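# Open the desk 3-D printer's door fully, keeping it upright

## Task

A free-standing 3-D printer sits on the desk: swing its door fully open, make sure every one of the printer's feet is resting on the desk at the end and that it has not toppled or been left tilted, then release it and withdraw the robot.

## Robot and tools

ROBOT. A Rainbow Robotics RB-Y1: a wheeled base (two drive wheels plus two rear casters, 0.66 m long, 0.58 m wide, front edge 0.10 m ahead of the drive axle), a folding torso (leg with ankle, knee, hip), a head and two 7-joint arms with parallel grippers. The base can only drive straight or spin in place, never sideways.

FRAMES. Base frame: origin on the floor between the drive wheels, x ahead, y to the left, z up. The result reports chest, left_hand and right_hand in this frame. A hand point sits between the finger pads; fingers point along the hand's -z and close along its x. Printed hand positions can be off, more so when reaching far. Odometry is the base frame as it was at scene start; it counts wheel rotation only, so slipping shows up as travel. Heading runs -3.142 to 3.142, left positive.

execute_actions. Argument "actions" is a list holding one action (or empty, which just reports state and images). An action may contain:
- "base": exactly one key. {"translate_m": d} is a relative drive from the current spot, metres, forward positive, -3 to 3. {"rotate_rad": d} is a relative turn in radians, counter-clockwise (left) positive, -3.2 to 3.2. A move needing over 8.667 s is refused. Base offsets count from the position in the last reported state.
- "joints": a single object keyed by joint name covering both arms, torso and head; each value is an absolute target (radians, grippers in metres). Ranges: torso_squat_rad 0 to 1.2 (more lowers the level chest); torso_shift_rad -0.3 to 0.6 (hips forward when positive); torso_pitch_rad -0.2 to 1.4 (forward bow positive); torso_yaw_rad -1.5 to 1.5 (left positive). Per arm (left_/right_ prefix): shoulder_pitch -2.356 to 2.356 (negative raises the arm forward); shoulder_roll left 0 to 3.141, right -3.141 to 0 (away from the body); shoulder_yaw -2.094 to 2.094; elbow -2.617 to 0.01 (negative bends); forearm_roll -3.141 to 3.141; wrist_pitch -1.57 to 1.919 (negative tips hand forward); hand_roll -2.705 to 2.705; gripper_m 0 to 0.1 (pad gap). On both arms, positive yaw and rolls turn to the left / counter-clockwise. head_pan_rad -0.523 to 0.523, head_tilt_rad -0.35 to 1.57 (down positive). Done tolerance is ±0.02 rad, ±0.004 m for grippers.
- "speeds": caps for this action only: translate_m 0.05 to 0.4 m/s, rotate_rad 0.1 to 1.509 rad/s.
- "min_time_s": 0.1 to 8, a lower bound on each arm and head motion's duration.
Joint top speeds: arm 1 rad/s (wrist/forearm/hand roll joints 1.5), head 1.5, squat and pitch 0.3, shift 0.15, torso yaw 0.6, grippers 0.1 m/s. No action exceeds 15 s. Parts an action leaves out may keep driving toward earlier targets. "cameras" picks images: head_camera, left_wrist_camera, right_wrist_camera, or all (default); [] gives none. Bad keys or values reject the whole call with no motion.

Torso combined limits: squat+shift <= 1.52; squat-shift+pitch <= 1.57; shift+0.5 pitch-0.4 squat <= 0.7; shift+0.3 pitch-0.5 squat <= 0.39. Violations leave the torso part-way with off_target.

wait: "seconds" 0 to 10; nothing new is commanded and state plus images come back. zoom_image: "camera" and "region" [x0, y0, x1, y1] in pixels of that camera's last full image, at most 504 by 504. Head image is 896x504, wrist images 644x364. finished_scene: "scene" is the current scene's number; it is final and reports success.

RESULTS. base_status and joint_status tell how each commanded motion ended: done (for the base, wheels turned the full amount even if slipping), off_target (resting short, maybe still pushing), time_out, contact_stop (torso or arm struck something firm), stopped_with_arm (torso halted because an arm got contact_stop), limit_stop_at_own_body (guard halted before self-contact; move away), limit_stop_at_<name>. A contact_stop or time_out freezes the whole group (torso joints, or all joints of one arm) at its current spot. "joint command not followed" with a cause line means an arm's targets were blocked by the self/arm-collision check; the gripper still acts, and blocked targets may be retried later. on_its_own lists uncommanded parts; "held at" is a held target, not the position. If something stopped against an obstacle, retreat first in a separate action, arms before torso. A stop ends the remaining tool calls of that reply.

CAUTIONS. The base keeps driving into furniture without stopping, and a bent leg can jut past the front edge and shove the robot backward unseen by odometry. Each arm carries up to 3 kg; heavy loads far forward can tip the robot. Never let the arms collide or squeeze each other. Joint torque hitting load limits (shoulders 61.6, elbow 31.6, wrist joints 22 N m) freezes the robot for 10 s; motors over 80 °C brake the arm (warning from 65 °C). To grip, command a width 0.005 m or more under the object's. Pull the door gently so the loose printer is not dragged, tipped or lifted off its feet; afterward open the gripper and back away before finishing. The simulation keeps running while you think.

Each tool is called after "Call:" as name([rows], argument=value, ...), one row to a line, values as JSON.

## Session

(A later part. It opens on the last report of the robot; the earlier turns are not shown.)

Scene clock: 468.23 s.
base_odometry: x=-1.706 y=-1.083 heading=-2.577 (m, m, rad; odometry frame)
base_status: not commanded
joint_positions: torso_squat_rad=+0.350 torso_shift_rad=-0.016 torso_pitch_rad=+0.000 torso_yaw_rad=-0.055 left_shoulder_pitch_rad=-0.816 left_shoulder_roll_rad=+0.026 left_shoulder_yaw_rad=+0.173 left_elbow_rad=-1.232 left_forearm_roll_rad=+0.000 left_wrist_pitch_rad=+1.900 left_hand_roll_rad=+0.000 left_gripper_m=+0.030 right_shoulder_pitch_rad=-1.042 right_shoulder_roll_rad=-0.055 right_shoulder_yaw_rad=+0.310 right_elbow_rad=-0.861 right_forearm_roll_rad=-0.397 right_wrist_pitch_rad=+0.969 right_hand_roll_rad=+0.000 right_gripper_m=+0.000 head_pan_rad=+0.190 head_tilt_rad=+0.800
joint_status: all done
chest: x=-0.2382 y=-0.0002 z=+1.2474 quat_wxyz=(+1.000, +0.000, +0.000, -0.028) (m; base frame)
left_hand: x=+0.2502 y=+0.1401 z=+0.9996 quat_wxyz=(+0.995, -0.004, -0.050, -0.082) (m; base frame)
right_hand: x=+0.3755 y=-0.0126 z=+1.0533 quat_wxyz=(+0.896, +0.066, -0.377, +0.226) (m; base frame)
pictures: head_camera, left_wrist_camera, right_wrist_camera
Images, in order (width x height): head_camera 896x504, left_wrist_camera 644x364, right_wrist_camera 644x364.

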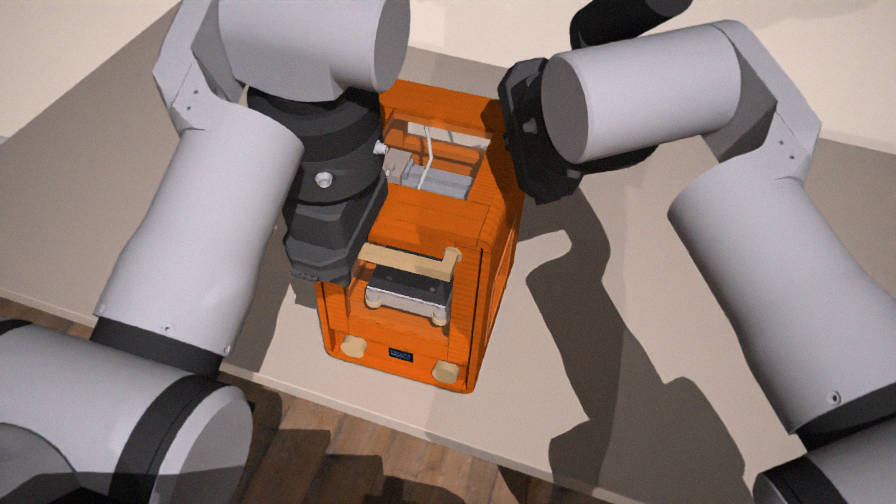

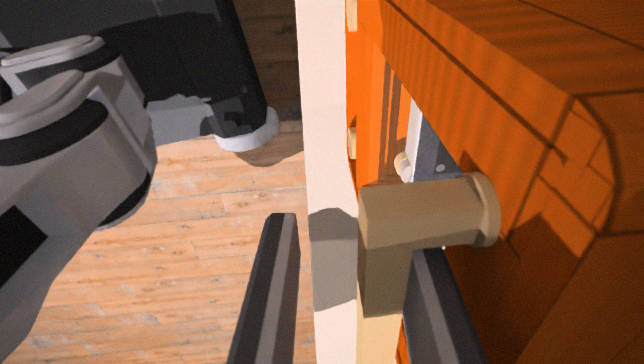

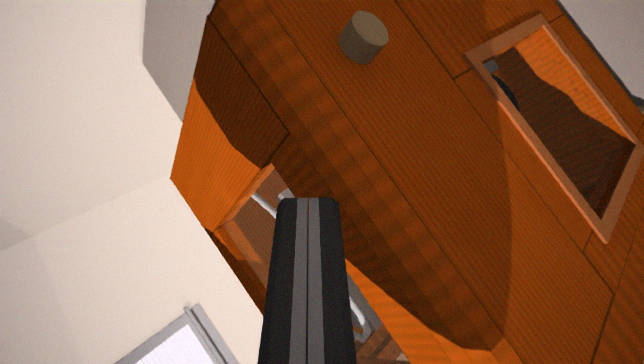

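Call:
execute_actions([
  {"joints": {"right_shoulder_roll_rad": -0.015, "right_shoulder_pitch_rad": -1.025}, "min_time_s": 0.6},
])

Scene clock: 498.50 s.
base_odometry: x=-1.706 y=-1.083 heading=-2.577 (m, m, rad; odometry frame)
base_status: not commanded
joint_positions: torso_squat_rad=+0.350 torso_shift_rad=-0.016 torso_pitch_rad=+0.000 torso_yaw_rad=-0.055 left_shoulder_pitch_rad=-0.816 left_shoulder_roll_rad=+0.026 left_shoulder_yaw_rad=+0.173 left_elbow_rad=-1.232 left_forearm_roll_rad=+0.000 left_wrist_pitch_rad=+1.900 left_hand_roll_rad=+0.000 left_gripper_m=+0.030 right_shoulder_pitch_rad=-1.027 right_shoulder_roll_rad=-0.016 right_shoulder_yaw_rad=+0.310 right_elbow_rad=-0.862 right_forearm_roll_rad=-0.397 right_wrist_pitch_rad=+0.969 right_hand_roll_rad=+0.000 right_gripper_m=+0.000 head_pan_rad=+0.190 head_tilt_rad=+0.800
joint_status: all done
chest: x=-0.2383 y=-0.0002 z=+1.2474 quat_wxyz=(+1.000, +0.000, +0.000, -0.028) (m; base frame)
left_hand: x=+0.2502 y=+0.1401 z=+0.9997 quat_wxyz=(+0.995, -0.004, -0.050, -0.082) (m; base frame)
right_hand: x=+0.3628 y=+0.0102 z=+1.0431 quat_wxyz=(+0.896, +0.083, -0.368, +0.233) (m; base frame)
pictures: head_camera, left_wrist_camera, right_wrist_camera
Images, in order (width x height): head_camera 896x504, left_wrist_camera 644x364, right_wrist_camera 644x364.

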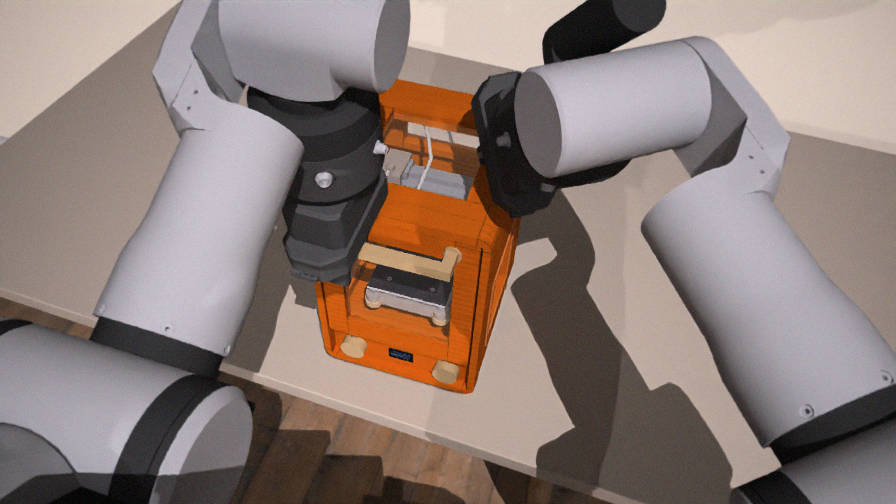

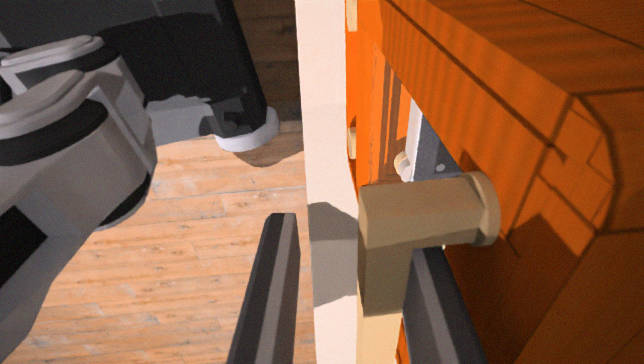

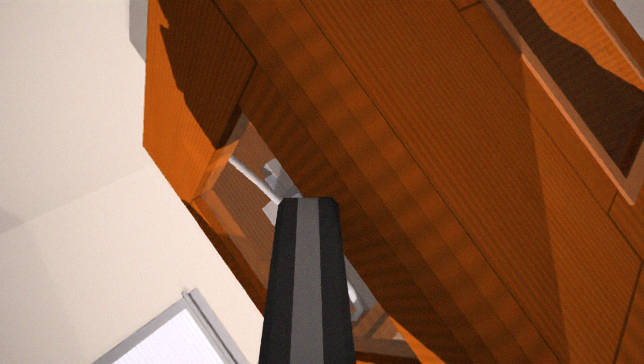

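Call:
execute_actions([
  {"joints": {"right_shoulder_pitch_rad": -1.021, "left_shoulder_pitch_rad": -0.704, "left_shoulder_roll_rad": 0.011, "left_shoulder_yaw_rad": 0.136, "left_elbow_rad": -1.395, "left_wrist_pitch_rad": 1.905}, "min_time_s": 1.2},
])

Scene clock: 528.40 s.
base_odometry: x=-1.706 y=-1.083 heading=-2.577 (m, m, rad; odometry frame)
base_status: not commanded
joint_positions: torso_squat_rad=+0.350 torso_shift_rad=-0.016 torso_pitch_rad=-0.001 torso_yaw_rad=-0.055 left_shoulder_pitch_rad=-0.707 left_shoulder_roll_rad=+0.011 left_shoulder_yaw_rad=+0.136 left_elbow_rad=-1.396 left_forearm_roll_rad=+0.000 left_wrist_pitch_rad=+1.904 left_hand_roll_rad=+0.000 left_gripper_m=+0.031 right_shoulder_pitch_rad=-1.025 right_shoulder_roll_rad=-0.014 right_shoulder_yaw_rad=+0.310 right_elbow_rad=-0.863 right_forearm_roll_rad=-0.397 right_wrist_pitch_rad=+0.968 right_hand_roll_rad=+0.000 right_gripper_m=+0.000 head_pan_rad=+0.190 head_tilt_rad=+0.800
joint_status: all done
chest: x=-0.2386 y=-0.0003 z=+1.2474 quat_wxyz=(+1.000, +0.000, +0.000, -0.028) (m; base frame)
left_hand: x=+0.2383 y=+0.1425 z=+0.9948 quat_wxyz=(+0.994, -0.005, -0.078, -0.082) (m; base frame)
right_hand: x=+0.3620 y=+0.0109 z=+1.0429 quat_wxyz=(+0.896, +0.084, -0.369, +0.233) (m; base frame)
pictures: head_camera, left_wrist_camera, right_wrist_camera
Images, in order (width x height): head_camera 896x504, left_wrist_camera 644x364, right_wrist_camera 644x364.

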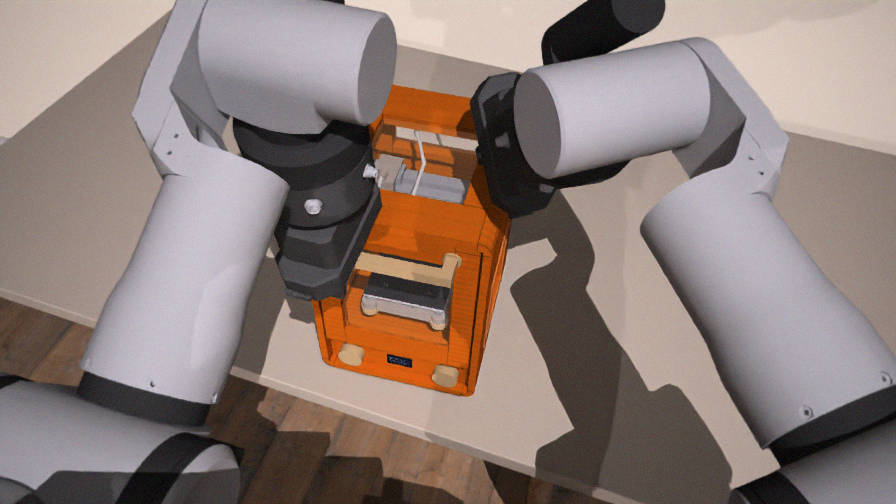

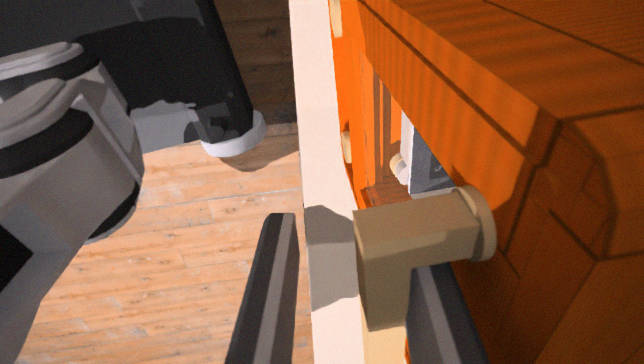

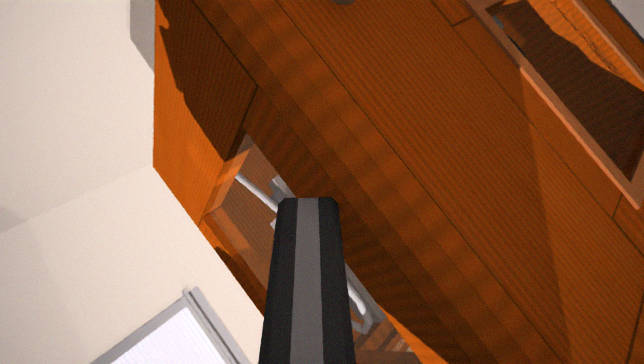

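Call:
zoom_image(camera="head_camera", region=[300, 170, 540, 410])

Call:
zoom_image(camera="left_wrist_camera", region=[300, 0, 644, 364])

Region (300, 170, 540, 410) of head_camera's 896x504 image, scaled by 2.100, with more detail than that image has.

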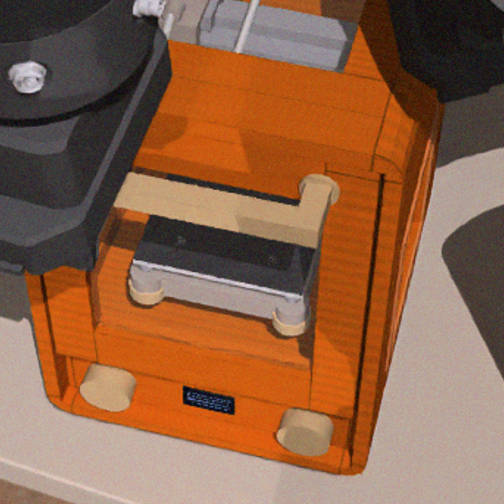

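Region (300, 0, 644, 364) of left_wrist_camera's 644x364 image, scaled by 1.385, with more detail than that image has.

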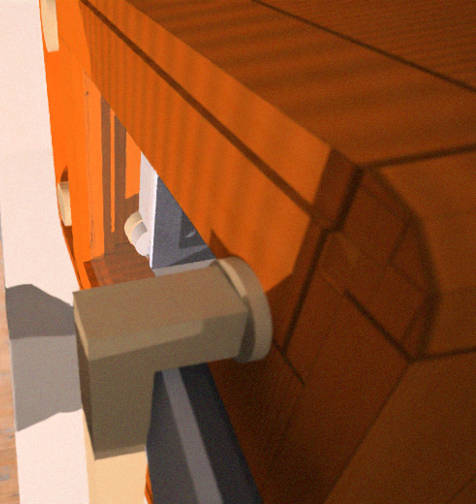

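Call:
execute_actions([
  {"joints": {"right_shoulder_pitch_rad": -1.08, "right_shoulder_roll_rad": -0.08, "left_shoulder_pitch_rad": -0.7466, "left_shoulder_roll_rad": 0.0167, "left_shoulder_yaw_rad": 0.15, "left_elbow_rad": -1.333, "left_wrist_pitch_rad": 1.903}, "min_time_s": 0.5},
])

Scene clock: 649.20 s.
base_odometry: x=-1.706 y=-1.083 heading=-2.577 (m, m, rad; odometry frame)
base_status: not commanded
joint_positions: torso_squat_rad=+0.350 torso_shift_rad=-0.016 torso_pitch_rad=+0.000 torso_yaw_rad=-0.055 left_shoulder_pitch_rad=-0.747 left_shoulder_roll_rad=+0.016 left_shoulder_yaw_rad=+0.150 left_elbow_rad=-1.333 left_forearm_roll_rad=+0.000 left_wrist_pitch_rad=+1.903 left_hand_roll_rad=+0.000 left_gripper_m=+0.030 right_shoulder_pitch_rad=-1.080 right_shoulder_roll_rad=-0.080 right_shoulder_yaw_rad=+0.310 right_elbow_rad=-0.861 right_forearm_roll_rad=-0.397 right_wrist_pitch_rad=+0.969 right_hand_roll_rad=+0.000 right_gripper_m=+0.000 head_pan_rad=+0.190 head_tilt_rad=+0.800
joint_status: all done
chest: x=-0.2382 y=-0.0003 z=+1.2474 quat_wxyz=(+1.000, +0.000, +0.000, -0.028) (m; base frame)
left_hand: x=+0.2426 y=+0.1419 z=+0.9952 quat_wxyz=(+0.994, -0.005, -0.066, -0.082) (m; base frame)
right_hand: x=+0.3881 y=-0.0210 z=+1.0773 quat_wxyz=(+0.889, +0.053, -0.395, +0.226) (m; base frame)
pictures: head_camera, left_wrist_camera, right_wrist_camera
Images, in order (width x height): head_camera 896x504, left_wrist_camera 644x364, right_wrist_camera 644x364.

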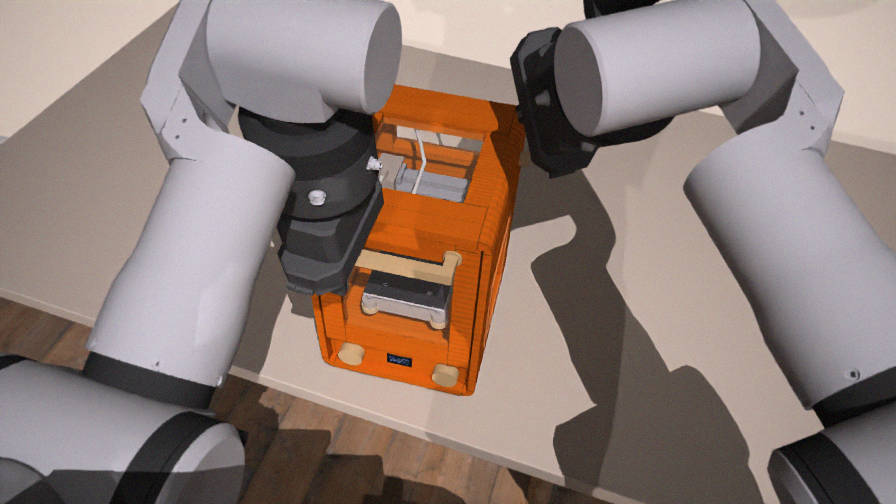

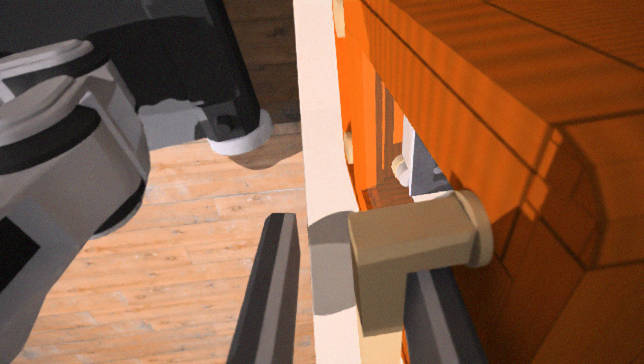

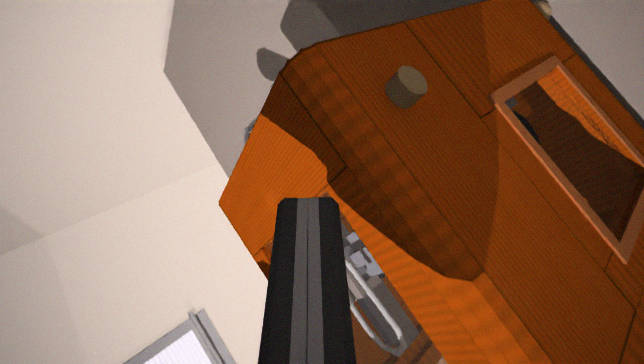

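Call:
execute_actions([
  {"joints": {"torso_yaw_rad": -0.195, "torso_shift_rad": -0.0475, "left_hand_roll_rad": 0.19, "right_shoulder_pitch_rad": -0.662, "right_shoulder_roll_rad": -0.1, "right_shoulder_yaw_rad": 0.433, "right_elbow_rad": -1.261, "right_forearm_roll_rad": -0.783, "right_wrist_pitch_rad": 1.098, "right_hand_roll_rad": -0.61, "head_pan_rad": 0.3}, "min_time_s": 1.0},
])

Scene clock: 658.03 s.
base_odometry: x=-1.706 y=-1.083 heading=-2.577 (m, m, rad; odometry frame)
base_status: not commanded
joint_positions: torso_squat_rad=+0.350 torso_shift_rad=-0.048 torso_pitch_rad=+0.000 torso_yaw_rad=-0.195 left_shoulder_pitch_rad=-0.747 left_shoulder_roll_rad=+0.017 left_shoulder_yaw_rad=+0.150 left_elbow_rad=-1.333 left_forearm_roll_rad=+0.000 left_wrist_pitch_rad=+1.903 left_hand_roll_rad=+0.190 left_gripper_m=+0.030 right_shoulder_pitch_rad=-0.662 right_shoulder_roll_rad=-0.100 right_shoulder_yaw_rad=+0.433 right_elbow_rad=-1.261 right_forearm_roll_rad=-0.783 right_wrist_pitch_rad=+1.098 right_hand_roll_rad=-0.610 right_gripper_m=+0.000 head_pan_rad=+0.300 head_tilt_rad=+0.800
joint_status: all done
chest: x=-0.2593 y=-0.0002 z=+1.2467 quat_wxyz=(+0.995, +0.000, +0.000, -0.097) (m; base frame)
left_hand: x=+0.2367 y=+0.0736 z=+0.9945 quat_wxyz=(+0.996, -0.015, -0.064, -0.057) (m; base frame)
right_hand: x=+0.2176 y=-0.0209 z=+0.9758 quat_wxyz=(+0.920, +0.325, -0.187, -0.116) (m; base frame)
pictures: head_camera, left_wrist_camera, right_wrist_camera
Images, in order (width x height): head_camera 896x504, left_wrist_camera 644x364, right_wrist_camera 644x364.

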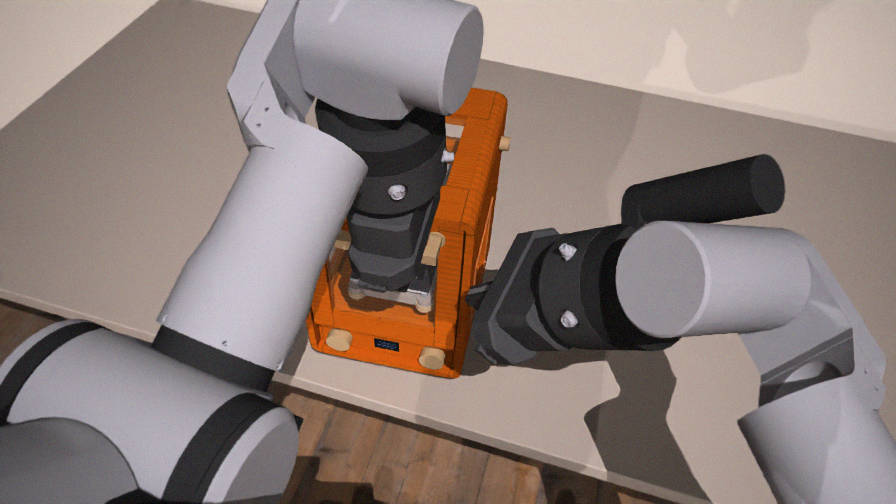

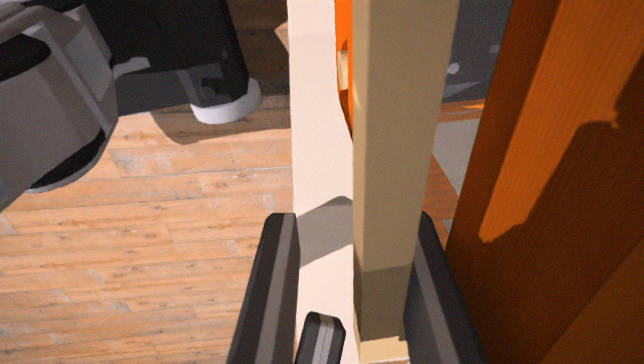

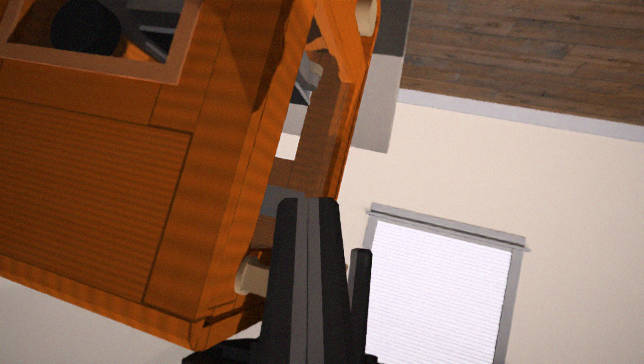

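Call:
zoom_image(camera="right_wrist_camera", region=[130, 0, 430, 364])

Call:
zoom_image(camera="head_camera", region=[380, 190, 580, 390])

Region (130, 0, 430, 364) of right_wrist_camera's 644x364 image, scaled by 1.385, with more detail than that image has; it fills the left 415 columns of this view, and the rest is white.

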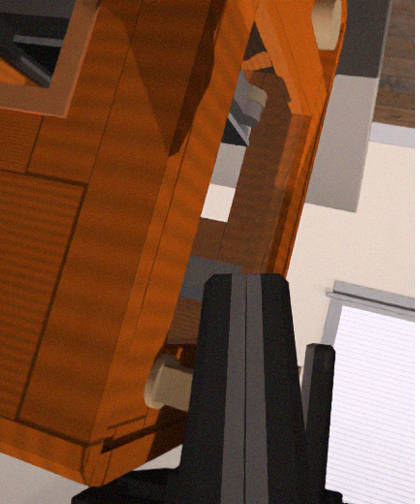

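Region (380, 190, 580, 390) of head_camera's 896x504 image, scaled by 2.520, with more detail than that image has.

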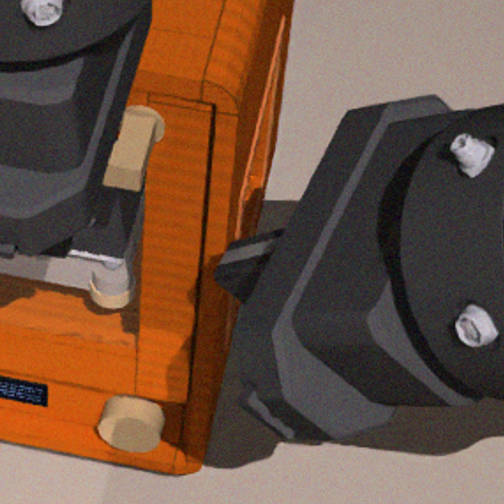

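Call:
execute_actions([
  {"joints": {"right_shoulder_pitch_rad": -0.7757, "right_shoulder_roll_rad": -0.07, "right_shoulder_yaw_rad": 0.4542, "right_elbow_rad": -1.0812, "right_forearm_roll_rad": -0.8331, "right_wrist_pitch_rad": 1.023, "right_hand_roll_rad": -0.585}, "min_time_s": 0.7},
])

Scene clock: 681.40 s.
base_odometry: x=-1.706 y=-1.083 heading=-2.577 (m, m, rad; odometry frame)
base_status: not commanded
joint_positions: torso_squat_rad=+0.350 torso_shift_rad=-0.048 torso_pitch_rad=+0.000 torso_yaw_rad=-0.195 left_shoulder_pitch_rad=-0.747 left_shoulder_roll_rad=+0.017 left_shoulder_yaw_rad=+0.150 left_elbow_rad=-1.333 left_forearm_roll_rad=+0.000 left_wrist_pitch_rad=+1.903 left_hand_roll_rad=+0.190 left_gripper_m=+0.030 right_shoulder_pitch_rad=-0.776 right_shoulder_roll_rad=-0.070 right_shoulder_yaw_rad=+0.454 right_elbow_rad=-1.081 right_forearm_roll_rad=-0.833 right_wrist_pitch_rad=+1.023 right_hand_roll_rad=-0.585 right_gripper_m=+0.000 head_pan_rad=+0.300 head_tilt_rad=+0.800
joint_status: all done
chest: x=-0.2593 y=-0.0002 z=+1.2467 quat_wxyz=(+0.995, +0.000, +0.000, -0.097) (m; base frame)
left_hand: x=+0.2367 y=+0.0736 z=+0.9945 quat_wxyz=(+0.996, -0.015, -0.064, -0.057) (m; base frame)
right_hand: x=+0.2392 y=-0.0075 z=+0.9757 quat_wxyz=(+0.920, +0.324, -0.187, -0.116) (m; base frame)
pictures: head_camera, left_wrist_camera, right_wrist_camera
Images, in order (width x height): head_camera 896x504, left_wrist_camera 644x364, right_wrist_camera 644x364.

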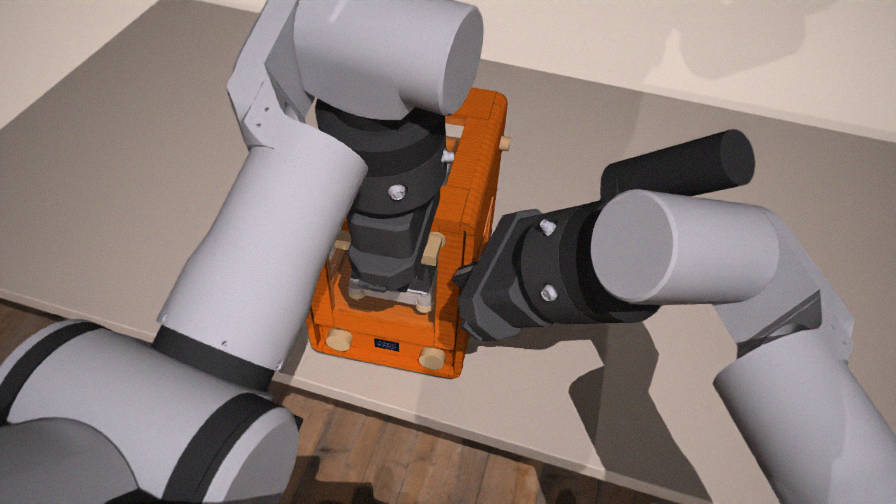

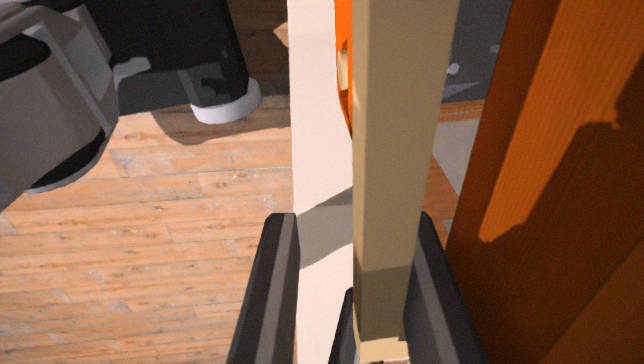

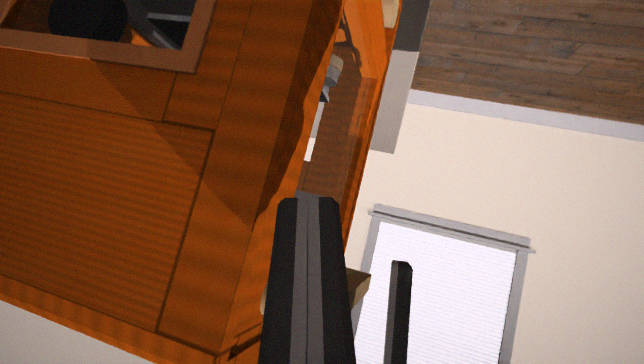

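Call:
zoom_image(camera="head_camera", region=[400, 200, 540, 340])

Call:
zoom_image(camera="right_wrist_camera", region=[180, 100, 400, 364])

Region (400, 200, 540, 340) of head_camera's 896x504 image, scaled by 3.600, with more detail than that image has.

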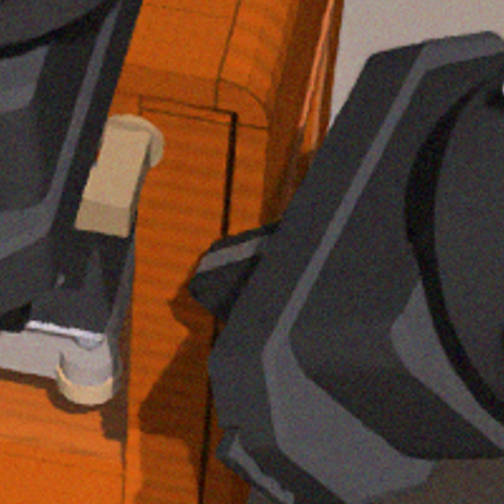

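Region (180, 100, 400, 364) of right_wrist_camera's 644x364 image, scaled by 1.909, with more detail than that image has.

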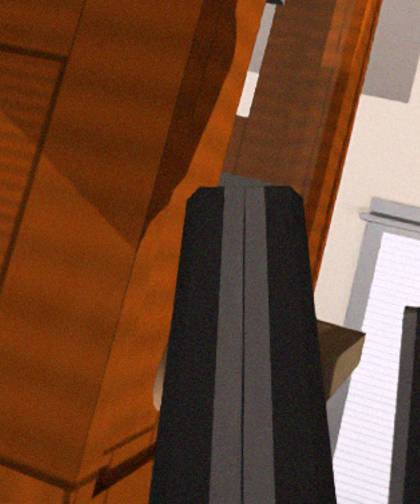

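Call:
execute_actions([
  {"joints": {"right_shoulder_pitch_rad": -0.8245, "right_shoulder_roll_rad": -0.07, "right_shoulder_yaw_rad": 0.4394, "right_elbow_rad": -0.9914, "right_forearm_roll_rad": -0.8768, "right_wrist_pitch_rad": 1.0006, "right_hand_roll_rad": -0.534}, "min_time_s": 0.7},
])

Call:
zoom_image(camera="head_camera", region=[400, 200, 540, 340])

Scene clock: 705.43 s.
base_odometry: x=-1.706 y=-1.083 heading=-2.577 (m, m, rad; odometry frame)
base_status: not commanded
joint_positions: torso_squat_rad=+0.350 torso_shift_rad=-0.048 torso_pitch_rad=+0.000 torso_yaw_rad=-0.195 left_shoulder_pitch_rad=-0.747 left_shoulder_roll_rad=+0.017 left_shoulder_yaw_rad=+0.150 left_elbow_rad=-1.333 left_forearm_roll_rad=+0.000 left_wrist_pitch_rad=+1.902 left_hand_roll_rad=+0.190 left_gripper_m=+0.030 right_shoulder_pitch_rad=-0.824 right_shoulder_roll_rad=-0.070 right_shoulder_yaw_rad=+0.440 right_elbow_rad=-0.991 right_forearm_roll_rad=-0.877 right_wrist_pitch_rad=+1.001 right_hand_roll_rad=-0.534 right_gripper_m=+0.000 head_pan_rad=+0.300 head_tilt_rad=+0.800
joint_status: all done
chest: x=-0.2593 y=-0.0002 z=+1.2467 quat_wxyz=(+0.995, +0.000, +0.000, -0.097) (m; base frame)
left_hand: x=+0.2369 y=+0.0735 z=+0.9945 quat_wxyz=(+0.996, -0.015, -0.065, -0.057) (m; base frame)
right_hand: x=+0.2500 y=-0.0138 z=+0.9750 quat_wxyz=(+0.920, +0.324, -0.186, -0.116) (m; base frame)
pictures: head_camera, left_wrist_camera, right_wrist_camera
Images, in order (width x height): head_camera 896x504, left_wrist_camera 644x364, right_wrist_camera 644x364.

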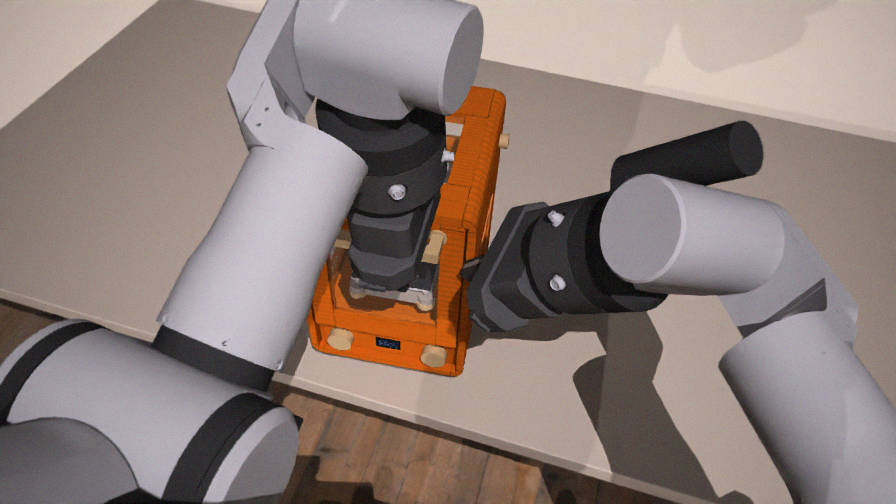

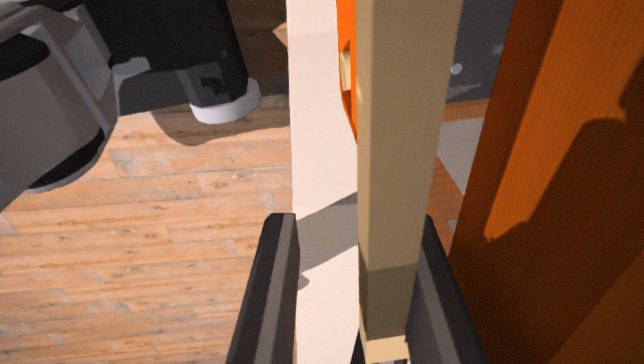

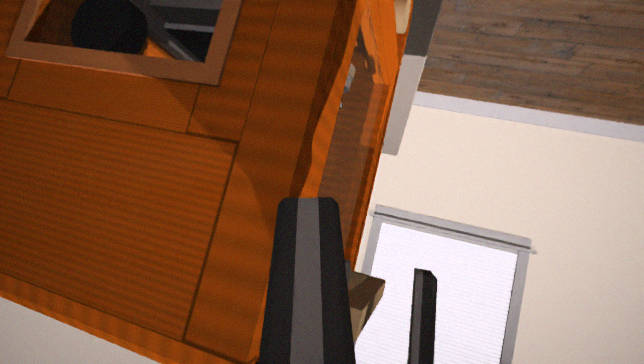

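Region (400, 200, 540, 340) of head_camera's 896x504 image, scaled by 3.600, with more detail than that image has.

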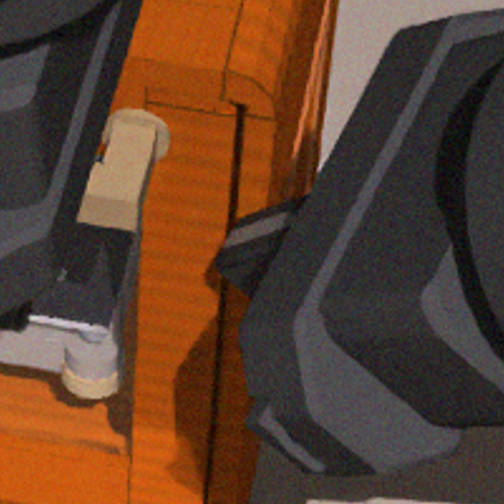

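Call:
execute_actions([
  {"joints": {"right_shoulder_roll_rad": -0.075, "left_shoulder_pitch_rad": -0.6546, "left_shoulder_roll_rad": 0.004, "left_shoulder_yaw_rad": 0.1195, "left_elbow_rad": -1.4669, "left_wrist_pitch_rad": 1.907}, "min_time_s": 1.0},
])

Call:
zoom_image(camera="head_camera", region=[300, 180, 520, 400])

Scene clock: 715.83 s.
base_odometry: x=-1.706 y=-1.083 heading=-2.577 (m, m, rad; odometry frame)
base_status: not commanded
joint_positions: torso_squat_rad=+0.350 torso_shift_rad=-0.048 torso_pitch_rad=+0.000 torso_yaw_rad=-0.195 left_shoulder_pitch_rad=-0.655 left_shoulder_roll_rad=+0.004 left_shoulder_yaw_rad=+0.120 left_elbow_rad=-1.467 left_forearm_roll_rad=+0.000 left_wrist_pitch_rad=+1.907 left_hand_roll_rad=+0.190 left_gripper_m=+0.030 right_shoulder_pitch_rad=-0.824 right_shoulder_roll_rad=-0.074 right_shoulder_yaw_rad=+0.440 right_elbow_rad=-0.991 right_forearm_roll_rad=-0.877 right_wrist_pitch_rad=+1.001 right_hand_roll_rad=-0.534 right_gripper_m=+0.000 head_pan_rad=+0.300 head_tilt_rad=+0.800
joint_status: all done
chest: x=-0.2593 y=-0.0002 z=+1.2467 quat_wxyz=(+0.995, +0.000, +0.000, -0.097) (m; base frame)
left_hand: x=+0.2253 y=+0.0769 z=+0.9904 quat_wxyz=(+0.995, -0.021, -0.085, -0.057) (m; base frame)
right_hand: x=+0.2511 y=-0.0165 z=+0.9750 quat_wxyz=(+0.920, +0.322, -0.188, -0.117) (m; base frame)
pictures: head_camera, left_wrist_camera, right_wrist_camera
Images, in order (width x height): head_camera 896x504, left_wrist_camera 644x364, right_wrist_camera 644x364.

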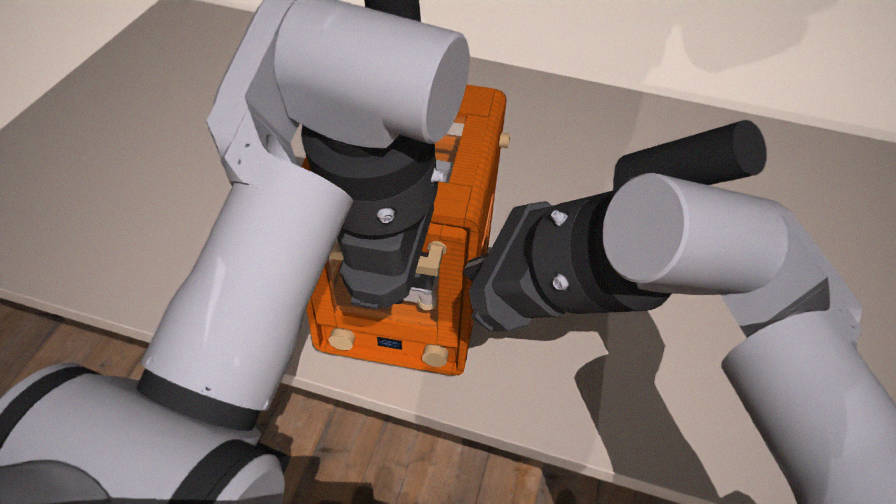

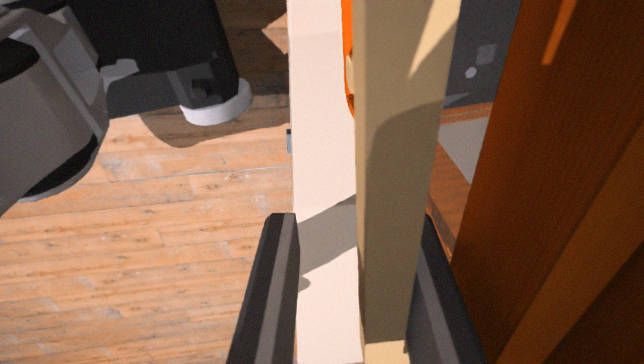

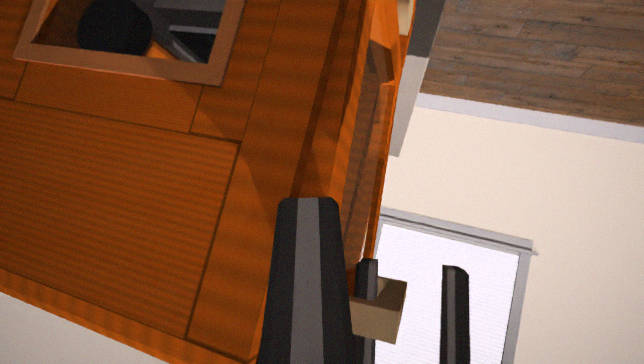

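Region (300, 180, 520, 400) of head_camera's 896x504 image, scaled by 2.291, with more detail than that image has.

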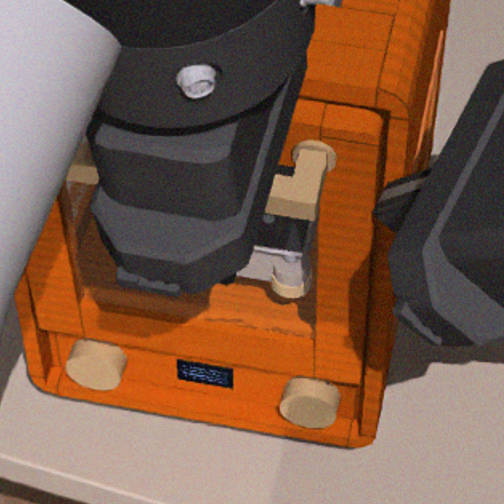

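Call:
execute_actions([
  {"base": {"translate_m": -0.15}, "speeds": {"translate_m": 0.13}, "joints": {"right_shoulder_roll_rad": -0.25, "left_shoulder_pitch_rad": -0.4762, "left_shoulder_roll_rad": 0.0274, "left_shoulder_yaw_rad": 0.1395, "left_elbow_rad": -1.4117, "left_wrist_pitch_rad": 1.2617, "left_hand_roll_rad": 0.091, "head_tilt_rad": 0.7}, "min_time_s": 1.4},
])

Scene clock: 822.17 s.
base_odometry: x=-1.579 y=-1.002 heading=-2.577 (m, m, rad; odometry frame)
base_status: done
joint_positions: torso_squat_rad=+0.350 torso_shift_rad=-0.048 torso_pitch_rad=+0.000 torso_yaw_rad=-0.195 left_shoulder_pitch_rad=-0.477 left_shoulder_roll_rad=+0.027 left_shoulder_yaw_rad=+0.139 left_elbow_rad=-1.412 left_forearm_roll_rad=+0.000 left_wrist_pitch_rad=+1.262 left_hand_roll_rad=+0.091 left_gripper_m=+0.030 right_shoulder_pitch_rad=-0.824 right_shoulder_roll_rad=-0.250 right_shoulder_yaw_rad=+0.440 right_elbow_rad=-0.991 right_forearm_roll_rad=-0.877 right_wrist_pitch_rad=+1.001 right_hand_roll_rad=-0.534 right_gripper_m=+0.000 head_pan_rad=+0.300 head_tilt_rad=+0.700
joint_status: all done
chest: x=-0.2592 y=-0.0002 z=+1.2467 quat_wxyz=(+0.995, +0.000, +0.000, -0.097) (m; base frame)
left_hand: x=+0.3035 y=+0.1017 z=+0.9453 quat_wxyz=(+0.953, -0.045, -0.292, -0.059) (m; base frame)
right_hand: x=+0.2758 y=-0.1299 z=+0.9687 quat_wxyz=(+0.928, +0.253, -0.223, -0.157) (m; base frame)
pictures: head_camera, left_wrist_camera, right_wrist_camera
Images, in order (width x height): head_camera 896x504, left_wrist_camera 644x364, right_wrist_camera 644x364.

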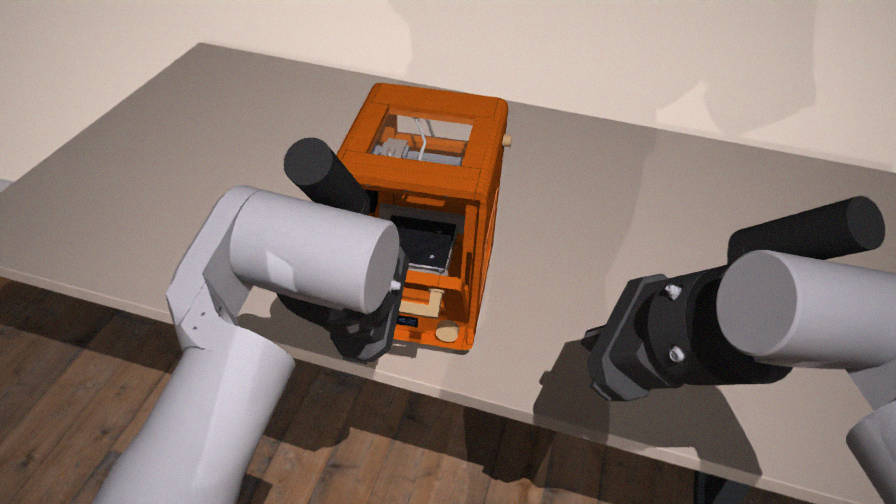

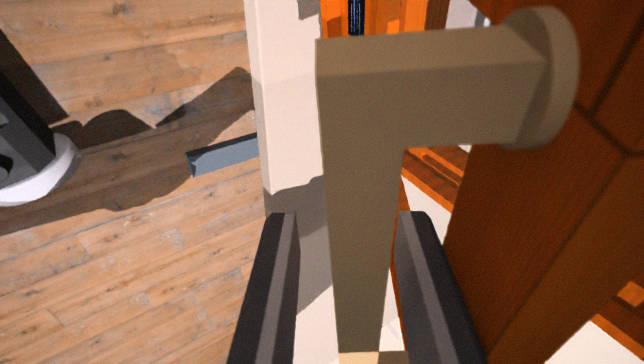

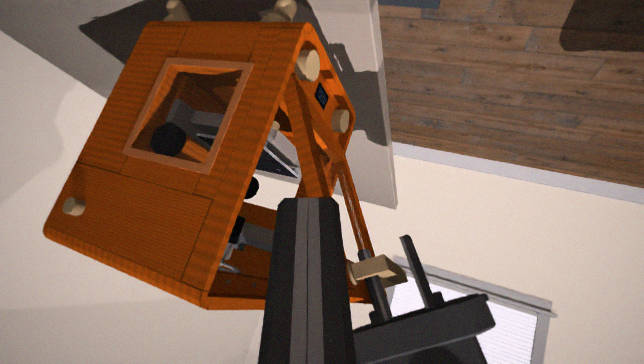

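Call:
execute_actions([
  {"joints": {"torso_squat_rad": 0.6, "left_shoulder_pitch_rad": 0.0654, "left_shoulder_roll_rad": 0.004, "left_shoulder_yaw_rad": -0.0723, "left_elbow_rad": -1.734, "left_wrist_pitch_rad": 0.5724, "left_hand_roll_rad": 0.064}, "min_time_s": 1.35},
])

Scene clock: 855.60 s.
base_odometry: x=-1.579 y=-1.002 heading=-2.577 (m, m, rad; odometry frame)
base_status: not commanded
joint_positions: torso_squat_rad=+0.600 torso_shift_rad=-0.048 torso_pitch_rad=+0.000 torso_yaw_rad=-0.195 left_shoulder_pitch_rad=+0.065 left_shoulder_roll_rad=+0.004 left_shoulder_yaw_rad=-0.072 left_elbow_rad=-1.734 left_forearm_roll_rad=+0.000 left_wrist_pitch_rad=+0.572 left_hand_roll_rad=+0.064 left_gripper_m=+0.030 right_shoulder_pitch_rad=-0.825 right_shoulder_roll_rad=-0.250 right_shoulder_yaw_rad=+0.440 right_elbow_rad=-0.991 right_forearm_roll_rad=-0.877 right_wrist_pitch_rad=+1.001 right_hand_roll_rad=-0.534 right_gripper_m=+0.000 head_pan_rad=+0.300 head_tilt_rad=+0.700
joint_status: all done
chest: x=-0.2555 y=-0.0002 z=+1.1670 quat_wxyz=(+0.995, +0.000, +0.000, -0.097) (m; base frame)
left_hand: x=+0.2503 y=+0.1000 z=+0.8603 quat_wxyz=(+0.849, -0.080, -0.517, -0.077) (m; base frame)
right_hand: x=+0.2797 y=-0.1299 z=+0.8891 quat_wxyz=(+0.928, +0.253, -0.223, -0.157) (m; base frame)
pictures: head_camera, left_wrist_camera, right_wrist_camera
Images, in order (width x height): head_camera 896x504, left_wrist_camera 644x364, right_wrist_camera 644x364.

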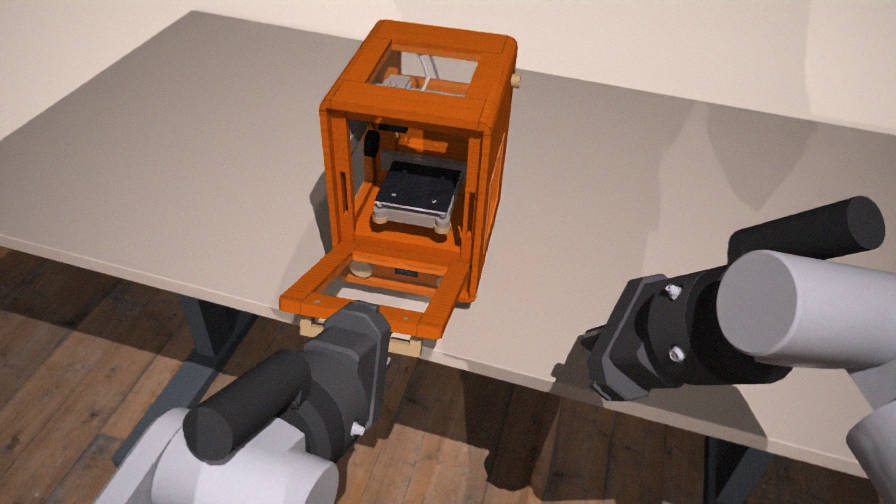

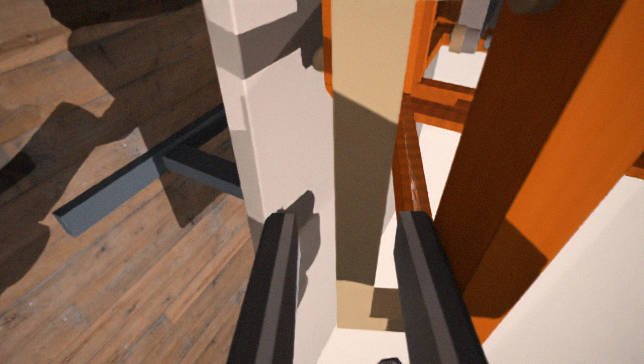

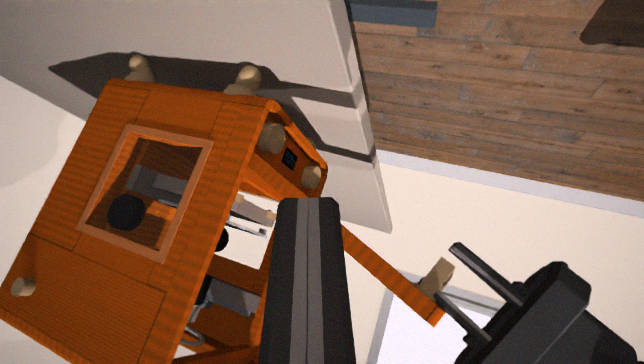

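Call:
execute_actions([
  {"joints": {"left_shoulder_pitch_rad": -0.1088, "left_shoulder_roll_rad": 0.0, "left_shoulder_yaw_rad": -0.0126, "left_elbow_rad": -0.9153, "left_wrist_pitch_rad": -0.4325, "left_hand_roll_rad": 0.017}, "min_time_s": 1.3},
])

Scene clock: 871.10 s.
base_odometry: x=-1.579 y=-1.002 heading=-2.577 (m, m, rad; odometry frame)
base_status: not commanded
joint_positions: torso_squat_rad=+0.600 torso_shift_rad=-0.048 torso_pitch_rad=+0.000 torso_yaw_rad=-0.195 left_shoulder_pitch_rad=-0.108 left_shoulder_roll_rad=+0.000 left_shoulder_yaw_rad=-0.013 left_elbow_rad=-0.915 left_forearm_roll_rad=+0.000 left_wrist_pitch_rad=-0.432 left_hand_roll_rad=+0.017 left_gripper_m=+0.030 right_shoulder_pitch_rad=-0.825 right_shoulder_roll_rad=-0.250 right_shoulder_yaw_rad=+0.440 right_elbow_rad=-0.991 right_forearm_roll_rad=-0.877 right_wrist_pitch_rad=+1.001 right_hand_roll_rad=-0.534 right_gripper_m=+0.000 head_pan_rad=+0.300 head_tilt_rad=+0.700
joint_status: all done
chest: x=-0.2554 y=-0.0002 z=+1.1670 quat_wxyz=(+0.995, +0.000, +0.000, -0.097) (m; base frame)
left_hand: x=+0.2623 y=+0.0985 z=+0.7868 quat_wxyz=(+0.744, -0.085, -0.657, -0.086) (m; base frame)
right_hand: x=+0.2797 y=-0.1299 z=+0.8891 quat_wxyz=(+0.928, +0.253, -0.223, -0.157) (m; base frame)
pictures: head_camera, left_wrist_camera, right_wrist_camera
Images, in order (width x height): head_camera 896x504, left_wrist_camera 644x364, right_wrist_camera 644x364.

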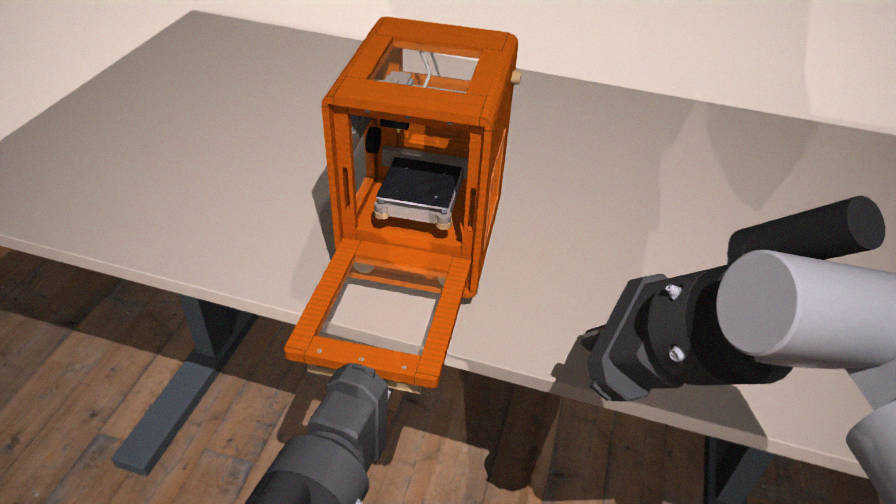

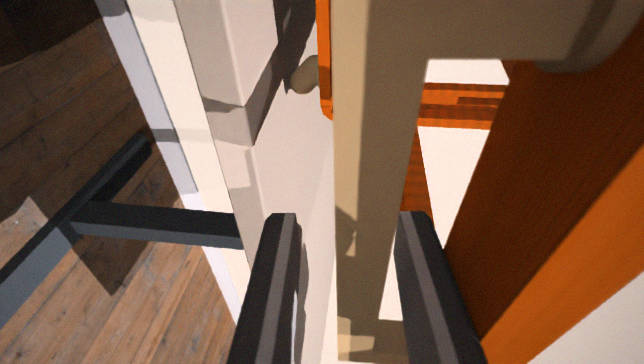

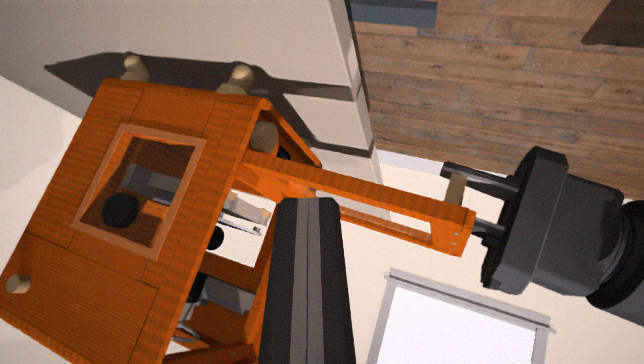

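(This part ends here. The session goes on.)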